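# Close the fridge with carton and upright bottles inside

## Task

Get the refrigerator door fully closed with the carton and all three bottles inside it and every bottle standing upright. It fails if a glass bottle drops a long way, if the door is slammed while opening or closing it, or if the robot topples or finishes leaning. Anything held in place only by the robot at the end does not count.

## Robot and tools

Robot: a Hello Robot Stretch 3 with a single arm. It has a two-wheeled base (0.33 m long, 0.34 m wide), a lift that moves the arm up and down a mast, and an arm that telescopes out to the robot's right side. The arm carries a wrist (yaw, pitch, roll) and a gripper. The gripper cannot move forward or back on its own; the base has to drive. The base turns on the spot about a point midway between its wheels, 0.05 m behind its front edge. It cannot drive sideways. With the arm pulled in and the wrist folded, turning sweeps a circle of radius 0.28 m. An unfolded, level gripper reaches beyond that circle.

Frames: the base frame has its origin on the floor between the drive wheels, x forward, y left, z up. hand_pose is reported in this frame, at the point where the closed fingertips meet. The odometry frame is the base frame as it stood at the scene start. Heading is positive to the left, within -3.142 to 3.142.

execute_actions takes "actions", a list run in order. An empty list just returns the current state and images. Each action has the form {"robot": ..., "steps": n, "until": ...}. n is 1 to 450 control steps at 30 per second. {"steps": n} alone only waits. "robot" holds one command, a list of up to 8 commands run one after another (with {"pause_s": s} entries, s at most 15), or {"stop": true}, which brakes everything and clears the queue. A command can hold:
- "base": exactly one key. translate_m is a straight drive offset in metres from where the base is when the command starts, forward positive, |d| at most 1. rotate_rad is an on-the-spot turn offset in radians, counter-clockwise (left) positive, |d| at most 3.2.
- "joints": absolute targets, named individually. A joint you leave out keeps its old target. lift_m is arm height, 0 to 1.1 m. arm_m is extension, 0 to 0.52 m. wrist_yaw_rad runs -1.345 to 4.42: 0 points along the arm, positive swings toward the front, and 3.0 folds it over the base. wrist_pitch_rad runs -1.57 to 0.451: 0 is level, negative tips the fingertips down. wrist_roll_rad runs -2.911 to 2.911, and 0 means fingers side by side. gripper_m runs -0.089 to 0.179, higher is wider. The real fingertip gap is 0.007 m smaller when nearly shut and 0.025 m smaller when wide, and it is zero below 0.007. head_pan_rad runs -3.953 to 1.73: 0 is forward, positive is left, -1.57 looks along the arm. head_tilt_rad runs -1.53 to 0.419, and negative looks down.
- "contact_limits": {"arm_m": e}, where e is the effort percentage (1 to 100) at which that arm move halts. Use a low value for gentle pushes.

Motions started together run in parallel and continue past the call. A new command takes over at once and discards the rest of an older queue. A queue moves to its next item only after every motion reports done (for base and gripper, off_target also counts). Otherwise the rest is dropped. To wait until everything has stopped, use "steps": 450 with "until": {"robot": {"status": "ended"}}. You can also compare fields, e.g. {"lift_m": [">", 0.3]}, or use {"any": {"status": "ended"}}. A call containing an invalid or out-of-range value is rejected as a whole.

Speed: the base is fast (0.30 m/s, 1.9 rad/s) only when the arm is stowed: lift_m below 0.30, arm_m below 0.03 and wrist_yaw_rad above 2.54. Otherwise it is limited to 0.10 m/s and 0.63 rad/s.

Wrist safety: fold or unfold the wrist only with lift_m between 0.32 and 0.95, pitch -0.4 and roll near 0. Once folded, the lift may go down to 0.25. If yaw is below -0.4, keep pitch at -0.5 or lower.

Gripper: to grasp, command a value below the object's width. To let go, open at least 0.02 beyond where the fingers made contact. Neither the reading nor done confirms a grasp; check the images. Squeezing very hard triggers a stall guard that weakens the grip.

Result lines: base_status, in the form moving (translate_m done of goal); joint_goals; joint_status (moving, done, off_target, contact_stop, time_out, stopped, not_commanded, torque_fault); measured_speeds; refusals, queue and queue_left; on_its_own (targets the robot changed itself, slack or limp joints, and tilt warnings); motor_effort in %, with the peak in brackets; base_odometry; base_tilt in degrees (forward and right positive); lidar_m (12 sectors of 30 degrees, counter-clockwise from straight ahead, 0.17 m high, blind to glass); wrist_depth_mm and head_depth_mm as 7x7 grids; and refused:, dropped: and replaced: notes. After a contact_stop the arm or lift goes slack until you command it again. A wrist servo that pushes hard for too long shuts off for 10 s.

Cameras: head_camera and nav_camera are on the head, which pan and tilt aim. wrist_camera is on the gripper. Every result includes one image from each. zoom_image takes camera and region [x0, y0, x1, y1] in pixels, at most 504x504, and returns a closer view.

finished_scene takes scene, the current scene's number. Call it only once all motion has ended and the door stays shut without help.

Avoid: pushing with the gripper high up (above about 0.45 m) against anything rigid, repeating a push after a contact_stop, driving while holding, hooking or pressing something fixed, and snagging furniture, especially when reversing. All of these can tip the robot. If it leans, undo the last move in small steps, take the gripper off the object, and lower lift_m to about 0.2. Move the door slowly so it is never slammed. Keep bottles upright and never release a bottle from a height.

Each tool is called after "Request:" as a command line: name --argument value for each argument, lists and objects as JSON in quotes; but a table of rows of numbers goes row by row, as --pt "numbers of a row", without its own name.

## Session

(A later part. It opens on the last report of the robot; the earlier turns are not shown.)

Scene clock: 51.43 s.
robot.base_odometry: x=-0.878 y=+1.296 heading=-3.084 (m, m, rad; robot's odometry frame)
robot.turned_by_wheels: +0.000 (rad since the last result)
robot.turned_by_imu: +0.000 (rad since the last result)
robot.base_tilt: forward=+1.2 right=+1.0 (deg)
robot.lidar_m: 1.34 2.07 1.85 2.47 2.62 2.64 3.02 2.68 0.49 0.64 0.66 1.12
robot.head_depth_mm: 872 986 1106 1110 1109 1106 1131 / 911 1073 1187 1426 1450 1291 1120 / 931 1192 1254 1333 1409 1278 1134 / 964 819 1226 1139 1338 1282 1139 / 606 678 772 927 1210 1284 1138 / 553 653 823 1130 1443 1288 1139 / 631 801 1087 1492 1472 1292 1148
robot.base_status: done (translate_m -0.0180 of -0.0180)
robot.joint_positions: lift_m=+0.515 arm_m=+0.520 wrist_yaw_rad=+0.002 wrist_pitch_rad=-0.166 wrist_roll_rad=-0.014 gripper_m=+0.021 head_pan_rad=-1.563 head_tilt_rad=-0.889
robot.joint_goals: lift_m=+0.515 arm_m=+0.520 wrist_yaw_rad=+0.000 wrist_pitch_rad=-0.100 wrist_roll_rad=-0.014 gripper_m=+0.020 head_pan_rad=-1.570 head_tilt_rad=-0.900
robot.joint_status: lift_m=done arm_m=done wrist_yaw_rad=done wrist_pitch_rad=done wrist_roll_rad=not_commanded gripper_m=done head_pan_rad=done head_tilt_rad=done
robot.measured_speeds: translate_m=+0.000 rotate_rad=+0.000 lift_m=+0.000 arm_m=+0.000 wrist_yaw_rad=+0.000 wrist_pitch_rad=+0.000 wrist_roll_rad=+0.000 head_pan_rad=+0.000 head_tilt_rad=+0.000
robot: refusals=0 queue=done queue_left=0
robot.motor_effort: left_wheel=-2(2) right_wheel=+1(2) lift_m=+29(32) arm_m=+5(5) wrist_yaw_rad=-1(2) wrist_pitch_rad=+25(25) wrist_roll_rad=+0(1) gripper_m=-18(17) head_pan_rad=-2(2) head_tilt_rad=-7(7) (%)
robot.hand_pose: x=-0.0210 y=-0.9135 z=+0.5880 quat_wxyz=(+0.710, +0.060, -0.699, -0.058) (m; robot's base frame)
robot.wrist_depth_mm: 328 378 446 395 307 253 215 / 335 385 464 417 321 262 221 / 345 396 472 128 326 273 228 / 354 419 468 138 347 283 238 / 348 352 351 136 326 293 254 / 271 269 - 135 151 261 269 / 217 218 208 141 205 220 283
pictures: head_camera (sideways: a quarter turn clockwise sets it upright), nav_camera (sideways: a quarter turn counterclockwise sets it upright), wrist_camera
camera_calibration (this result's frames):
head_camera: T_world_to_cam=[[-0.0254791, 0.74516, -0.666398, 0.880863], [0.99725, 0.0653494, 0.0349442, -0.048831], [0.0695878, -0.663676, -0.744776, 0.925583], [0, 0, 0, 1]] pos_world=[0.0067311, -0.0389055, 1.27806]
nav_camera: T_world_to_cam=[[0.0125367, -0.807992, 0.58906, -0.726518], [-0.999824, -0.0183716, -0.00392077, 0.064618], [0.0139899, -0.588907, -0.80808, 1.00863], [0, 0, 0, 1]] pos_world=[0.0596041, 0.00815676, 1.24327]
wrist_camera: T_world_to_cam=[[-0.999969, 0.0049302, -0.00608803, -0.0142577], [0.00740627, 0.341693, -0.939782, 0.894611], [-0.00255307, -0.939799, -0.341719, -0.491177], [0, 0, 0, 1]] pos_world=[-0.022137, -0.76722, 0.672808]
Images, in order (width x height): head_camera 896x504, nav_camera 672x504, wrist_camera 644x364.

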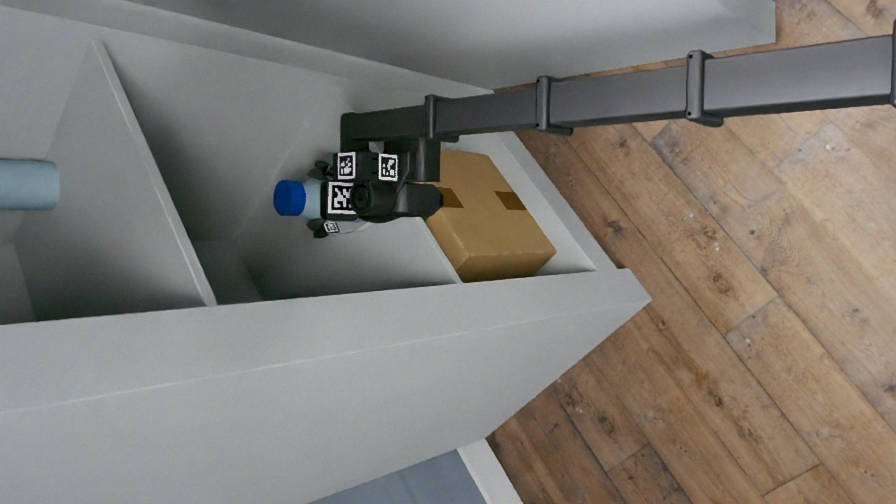

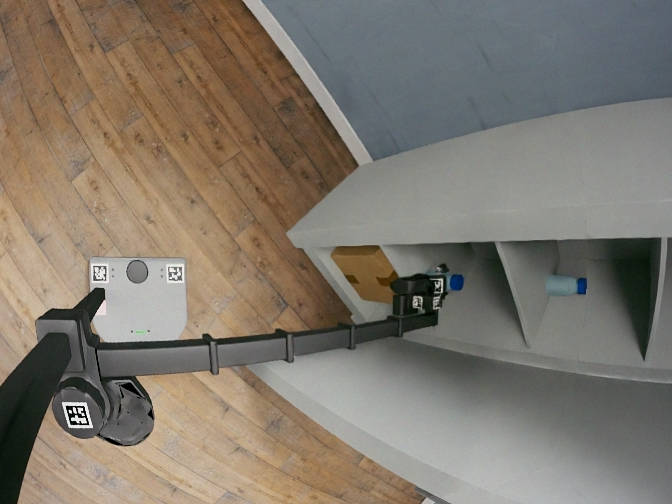

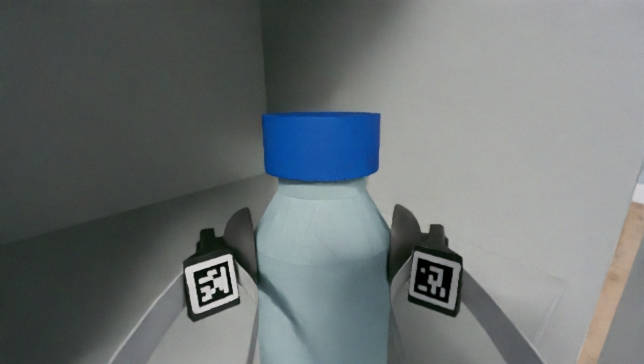

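Request:
execute_actions --actions '[{"robot":[{"joints":{"lift_m":0.495}},{"joints":{"gripper_m":0.12}},{"joints":{"arm_m":0.0}},{"joints":{"wrist_pitch_rad":-1.3,"gripper_m":-0.02,"lift_m":0.35}},{"base":{"translate_m":-0.5}},{"base":{"rotate_rad":0.74}},{"base":{"translate_m":-0.18}}],"steps":450,"until":{"robot":{"status":"ended"}}},{"steps":450,"until":{"robot":{"status":"ended"}}},{"robot":[{"joints":{"wrist_pitch_rad":-0.1,"lift_m":0.3,"head_tilt_rad":-0.7}},{"joints":{"arm_m":0.1}},{"joints":{"arm_m":0.2}},{"joints":{"arm_m":0.3}},{"joints":{"arm_m":0.4}}],"steps":450,"until":{"robot":{"status":"ended"}}}]'

Scene clock: 90.53 s.
robot.base_odometry: x=-0.379 y=+1.325 heading=-2.342 (m, m, rad; robot's odometry frame)
robot.turned_by_wheels: +0.741 (rad since the last result)
robot.turned_by_imu: +0.799 (rad since the last result)
robot.base_tilt: forward=+10.7 right=+1.1 (deg)
robot.lidar_m: 0.99 1.03 1.41 2.30 2.42 2.44 2.38 1.98 0.57 0.53 1.42 1.03
robot.head_depth_mm: 755 847 1397 1203 731 967 1241 / 1157 931 957 1208 1312 882 1196 / 1257 1381 1497 1222 1293 - 1164 / 1265 1407 1591 1813 1673 1394 1209 / 1275 1413 1613 1822 1644 1378 1193 / 1288 1431 1616 1820 1608 1353 1176 / 1291 1454 1633 1807 1573 1324 1152
robot.base_status: done (rotate_rad +0.7415 of +0.7400)
robot.joint_positions: lift_m=+0.300 arm_m=+0.399 wrist_yaw_rad=+0.000 wrist_pitch_rad=-0.121 wrist_roll_rad=-0.016 gripper_m=-0.020 head_pan_rad=-1.563 head_tilt_rad=-0.702
robot.joint_goals: lift_m=+0.300 arm_m=+0.400 wrist_yaw_rad=+0.000 wrist_pitch_rad=-0.100 wrist_roll_rad=-0.016 gripper_m=-0.020 head_pan_rad=-1.570 head_tilt_rad=-0.700
robot.joint_status: lift_m=done arm_m=done wrist_yaw_rad=done wrist_pitch_rad=done wrist_roll_rad=not_commanded gripper_m=done head_pan_rad=done head_tilt_rad=done
robot.measured_speeds: translate_m=+0.000 rotate_rad=+0.002 lift_m=+0.000 arm_m=+0.000 wrist_yaw_rad=+0.000 wrist_pitch_rad=+0.000 wrist_roll_rad=+0.000 head_pan_rad=+0.000 head_tilt_rad=+0.000
robot: refusals=0 queue=done queue_left=0
robot.on_its_own: base_tilt is 9.6 degrees off its reading at the scene's start (forward=+1.1 right=+1.0)
robot.motor_effort: left_wheel=+29(60) right_wheel=-29(60) lift_m=+39(39) arm_m=+10(49) wrist_yaw_rad=+0(1) wrist_pitch_rad=+8(26) wrist_roll_rad=+0(1) gripper_m=-7(84) head_pan_rad=-3(2) head_tilt_rad=+2(26) (%)
robot.hand_pose: x=-0.0214 y=-0.7958 z=+0.3839 quat_wxyz=(+0.712, +0.043, -0.700, -0.042) (m; robot's base frame)
robot.wrist_depth_mm: 779 774 765 748 230 627 622 / 811 803 798 808 242 325 302 / 869 852 842 808 252 695 656 / 894 895 890 863 268 359 402 / 832 901 918 572 286 329 325 / 654 699 755 - 426 345 342 / 541 565 607 321 372 362 360
pictures: head_camera (sideways: a quarter turn clockwise sets it upright), nav_camera (sideways: a quarter turn counterclockwise sets it upright), wrist_camera
camera_calibration (this result's frames):
head_camera: T_world_to_cam=[[-0.0242684, 0.608488, -0.793192, 1.0461], [0.997226, 0.0705764, 0.0236309, -0.0341094], [0.0703597, -0.790418, -0.608513, 0.748344], [0, 0, 0, 1]] pos_world=[0.00674877, -0.0426297, 1.28594]
nav_camera: T_world_to_cam=[[0.0114086, -0.684584, 0.728844, -0.908655], [-0.999824, -0.0186553, -0.00187222, 0.0619518], [0.0148785, -0.728695, -0.684677, 0.848151], [0, 0, 0, 1]] pos_world=[0.0596881, -0.00285199, 1.24309]
wrist_camera: T_world_to_cam=[[-0.999971, 0.0061603, -0.00457473, -0.016112], [0.00620763, 0.299034, -0.954222, 0.634241], [-0.00451029, -0.954223, -0.299064, -0.478253], [0, 0, 0, 1]] pos_world=[-0.0222057, -0.645921, 0.462105]
Images, in order (width x height): head_camera 896x504, nav_camera 672x504, wrist_camera 644x364.

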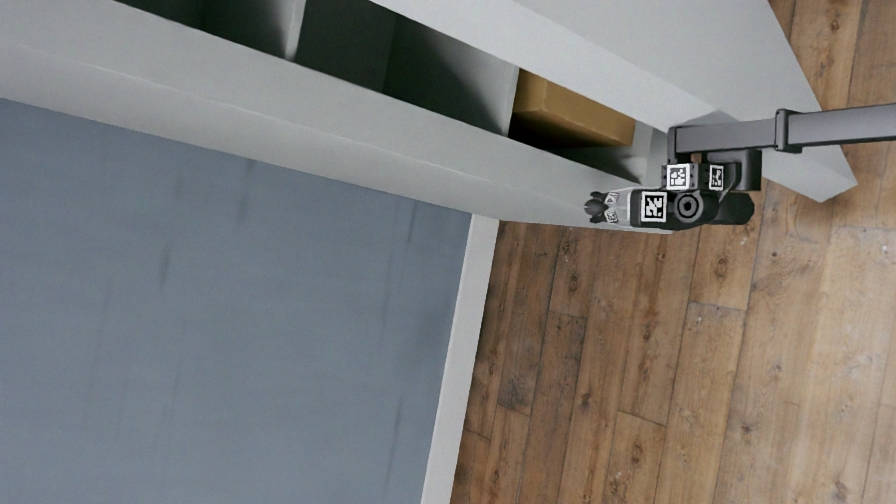

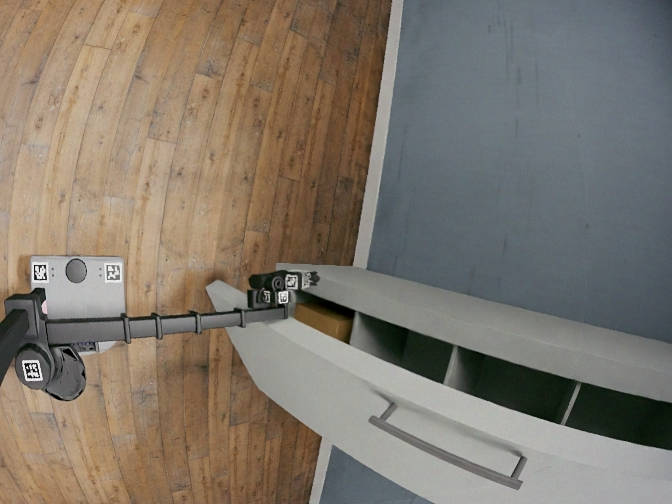

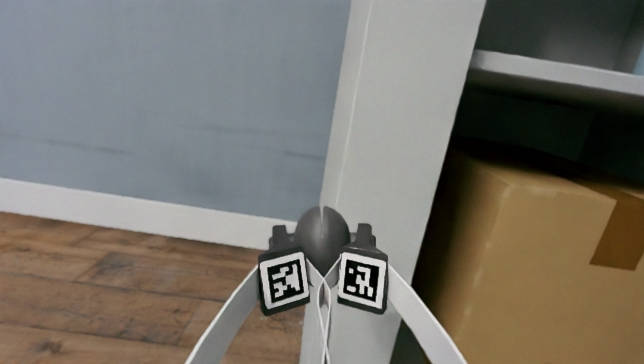

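Request:
execute_actions --actions '[{"robot":[{"base":{"translate_m":0.12}},{"joints":{"arm_m":0.0}},{"base":{"translate_m":-0.35}}],"steps":450,"until":{"robot":{"status":"ended"}}},{"steps":450,"until":{"robot":{"status":"ended"}}}]'

Scene clock: 102.07 s.
robot.base_odometry: x=-0.218 y=+1.490 heading=-2.344 (m, m, rad; robot's odometry frame)
robot.turned_by_wheels: -0.001 (rad since the last result)
robot.turned_by_imu: +0.022 (rad since the last result)
robot.base_tilt: forward=+1.2 right=+1.0 (deg)
robot.lidar_m: 2.28 2.81 2.37 2.32 2.45 2.13 2.09 1.92 0.73 0.55 0.55 2.19
robot.head_depth_mm: 552 626 719 846 1025 1316 1210 / 528 594 679 789 943 1170 1210 / 505 565 641 739 873 1071 1214 / 485 539 608 697 813 974 1170 / 465 512 558 644 758 905 1148 / 423 486 553 652 1604 1424 1213 / 447 1396 1627 1866 1697 1424 1224
robot.base_status: done (translate_m -0.3500 of -0.3500)
robot.joint_positions: lift_m=+0.300 arm_m=+0.003 wrist_yaw_rad=+0.001 wrist_pitch_rad=-0.121 wrist_roll_rad=-0.016 gripper_m=-0.020 head_pan_rad=-1.564 head_tilt_rad=-0.701
robot.joint_goals: lift_m=+0.300 arm_m=+0.000 wrist_yaw_rad=+0.000 wrist_pitch_rad=-0.100 wrist_roll_rad=-0.016 gripper_m=-0.020 head_pan_rad=-1.570 head_tilt_rad=-0.700
robot.joint_status: lift_m=done arm_m=done wrist_yaw_rad=done wrist_pitch_rad=done wrist_roll_rad=not_commanded gripper_m=done head_pan_rad=done head_tilt_rad=done
robot.measured_speeds: translate_m=+0.000 rotate_rad=+0.000 lift_m=+0.000 arm_m=+0.000 wrist_yaw_rad=+0.000 wrist_pitch_rad=+0.000 wrist_roll_rad=+0.000 head_pan_rad=+0.000 head_tilt_rad=+0.000
robot: refusals=0 queue=done queue_left=0
robot.motor_effort: left_wheel=+0(52) right_wheel=+0(47) lift_m=+39(39) arm_m=-4(11) wrist_yaw_rad=+0(5) wrist_pitch_rad=+8(9) wrist_roll_rad=+0(0) gripper_m=-7(7) head_pan_rad=-1(2) head_tilt_rad=+1(2) (%)
robot.hand_pose: x=-0.0213 y=-0.3995 z=+0.3839 quat_wxyz=(+0.712, +0.043, -0.700, -0.042) (m; robot's base frame)
robot.wrist_depth_mm: - 266 300 340 398 478 - / - 276 312 357 421 503 - / - 285 325 371 444 552 - / - 301 337 391 468 574 - / - 317 352 404 493 918 - / 820 336 357 - 542 708 776 / 630 360 397 458 578 622 616
pictures: head_camera (sideways: a quarter turn clockwise sets it upright), nav_camera (sideways: a quarter turn counterclockwise sets it upright), wrist_camera
camera_calibration (this result's frames):
head_camera: T_world_to_cam=[[-0.023792, 0.608107, -0.793499, 1.0465], [0.997281, 0.0698119, 0.023599, -0.0340683], [0.0697464, -0.79078, -0.608114, 0.747829], [0, 0, 0, 1]] pos_world=[0.00671563, -0.0426383, 1.28597]
nav_camera: T_world_to_cam=[[0.0108731, -0.684225, 0.72919, -0.909102], [-0.999838, -0.0178778, -0.00186657, 0.0619445], [0.0143135, -0.729051, -0.684309, 0.847676], [0, 0, 0, 1]] pos_world=[0.0596861, -0.00292336, 1.2431]
wrist_camera: T_world_to_cam=[[-0.999972, 0.00586209, -0.00458325, -0.0185943], [0.00612731, 0.299199, -0.954171, 0.515718], [-0.00422213, -0.954173, -0.299227, -0.0999662], [0, 0, 0, 1]] pos_world=[-0.0221758, -0.249579, 0.462086]
Images, in order (width x height): head_camera 896x504, nav_camera 672x504, wrist_camera 644x364.

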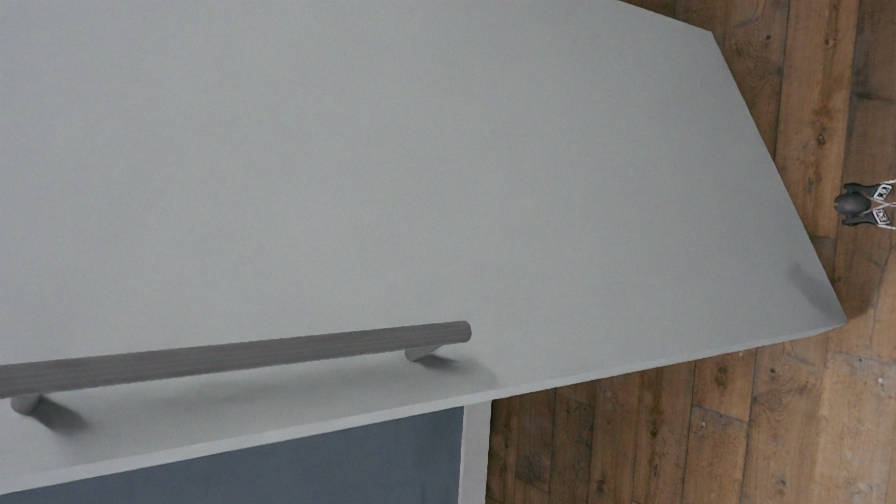

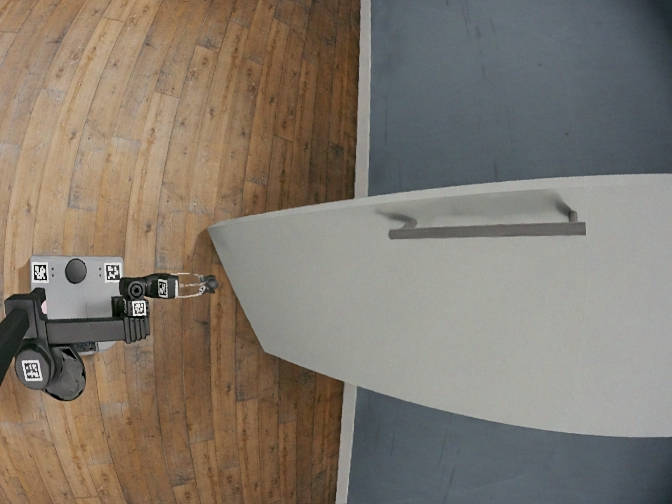

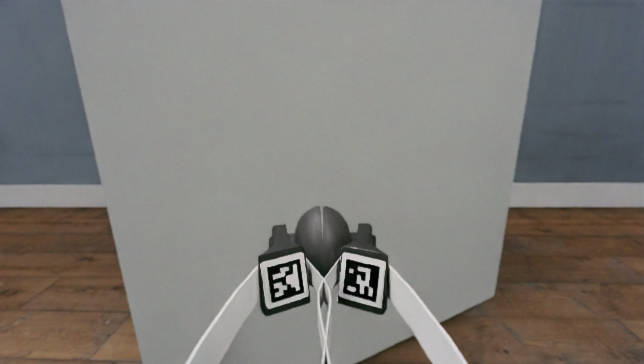

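Request:
execute_actions --actions '[{"robot":[{"joints":{"arm_m":0.2}},{"joints":{"arm_m":0.28}},{"joints":{"arm_m":0.35}},{"joints":{"arm_m":0.4}},{"joints":{"arm_m":0.43}},{"joints":{"arm_m":0.46}},{"joints":{"arm_m":0.49}},{"joints":{"arm_m":0.52}}],"steps":450,"until":{"robot":{"status":"ended"}}},{"robot":{"joints":{"arm_m":0.3}},"steps":450,"until":{"robot":{"status":"ended"}}}]'

Scene clock: 111.60 s.
robot.base_odometry: x=-0.218 y=+1.490 heading=-2.343 (m, m, rad; robot's odometry frame)
robot.turned_by_wheels: +0.000 (rad since the last result)
robot.turned_by_imu: -0.004 (rad since the last result)
robot.base_tilt: forward=+1.2 right=+1.0 (deg)
robot.lidar_m: 2.29 2.81 2.37 2.32 2.46 2.13 2.08 1.93 0.83 0.81 0.86 2.17
robot.head_depth_mm: 666 740 829 952 1103 1343 1215 / 672 747 842 963 1124 1320 1233 / 680 756 849 975 1141 1327 1167 / 686 764 861 986 1160 1350 1213 / 693 771 874 1004 1174 1360 1216 / 688 763 901 1776 1650 1407 1220 / 1264 1432 1629 1872 1702 1422 1220
robot.base_status: done (translate_m -0.3500 of -0.3500)
robot.joint_positions: lift_m=+0.300 arm_m=+0.300 wrist_yaw_rad=+0.002 wrist_pitch_rad=-0.122 wrist_roll_rad=-0.016 gripper_m=-0.020 head_pan_rad=-1.564 head_tilt_rad=-0.701
robot.joint_goals: lift_m=+0.300 arm_m=+0.300 wrist_yaw_rad=+0.000 wrist_pitch_rad=-0.100 wrist_roll_rad=-0.016 gripper_m=-0.020 head_pan_rad=-1.570 head_tilt_rad=-0.700
robot.joint_status: lift_m=done arm_m=done wrist_yaw_rad=done wrist_pitch_rad=done wrist_roll_rad=not_commanded gripper_m=done head_pan_rad=done head_tilt_rad=done
robot.measured_speeds: translate_m=+0.000 rotate_rad=+0.000 lift_m=+0.000 arm_m=+0.000 wrist_yaw_rad=+0.000 wrist_pitch_rad=+0.000 wrist_roll_rad=+0.000 head_pan_rad=+0.000 head_tilt_rad=+0.000
robot: refusals=0 queue=done queue_left=0
robot.motor_effort: left_wheel=+0(8) right_wheel=+0(7) lift_m=+39(39) arm_m=-4(51) wrist_yaw_rad=-2(7) wrist_pitch_rad=+8(17) wrist_roll_rad=+0(0) gripper_m=-7(9) head_pan_rad=-2(2) head_tilt_rad=+2(1) (%)
robot.hand_pose: x=-0.0209 y=-0.6966 z=+0.3835 quat_wxyz=(+0.712, +0.045, -0.700, -0.042) (m; robot's base frame)
robot.wrist_depth_mm: 250 248 244 244 241 239 236 / 262 260 256 255 252 250 248 / 274 273 271 267 264 261 258 / 287 287 284 281 278 275 270 / 308 302 297 292 293 288 283 / 330 319 316 - 308 303 299 / 585 339 335 331 330 324 318
pictures: head_camera (sideways: a quarter turn clockwise sets it upright), nav_camera (sideways: a quarter turn counterclockwise sets it upright), wrist_camera
dropped: robot: command 4 of its queue: arm_m: contact_stop
camera_calibration (this result's frames):
head_camera: T_world_to_cam=[[-0.0237951, 0.60811, -0.793496, 1.0465], [0.997281, 0.0698168, 0.0235992, -0.0340686], [0.0697503, -0.790777, -0.608117, 0.747833], [0, 0, 0, 1]] pos_world=[0.00671584, -0.0426382, 1.28597]
nav_camera: T_world_to_cam=[[0.0108766, -0.684228, 0.729187, -0.909098], [-0.999838, -0.0178828, -0.00186661, 0.0619445], [0.0143171, -0.729049, -0.684312, 0.84768], [0, 0, 0, 1]] pos_world=[0.0596861, -0.00292288, 1.2431]
wrist_camera: T_world_to_cam=[[-0.999981, 0.00406789, -0.00457232, -0.0176558], [0.00558392, 0.300688, -0.953706, 0.605093], [-0.00250472, -0.953714, -0.300705, -0.382674], [0, 0, 0, 1]] pos_world=[-0.0219927, -0.546834, 0.461928]
Images, in order (width x height): head_camera 896x504, nav_camera 672x504, wrist_camera 644x364.

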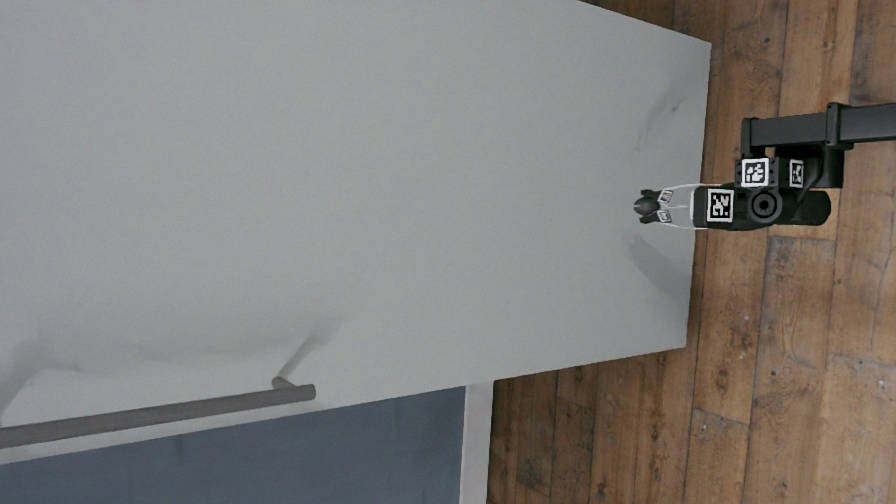

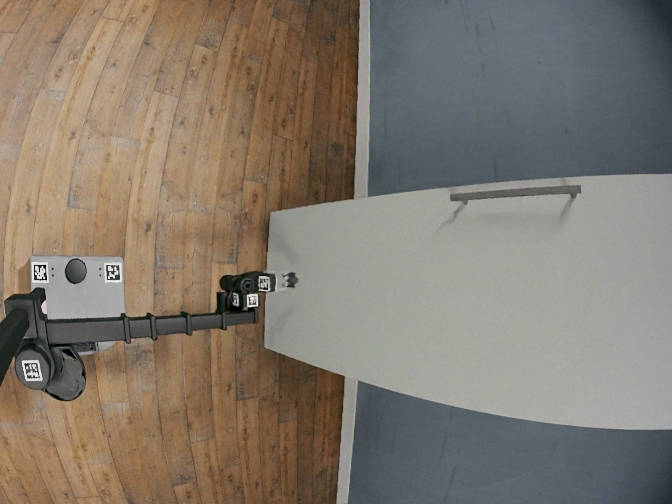

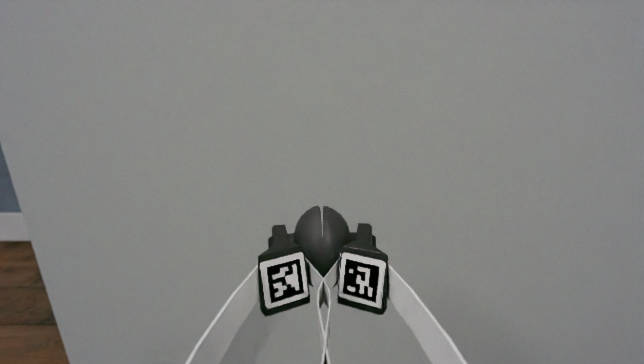

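Request:
finished_scene --scene 1

The scene is finished: the task was done.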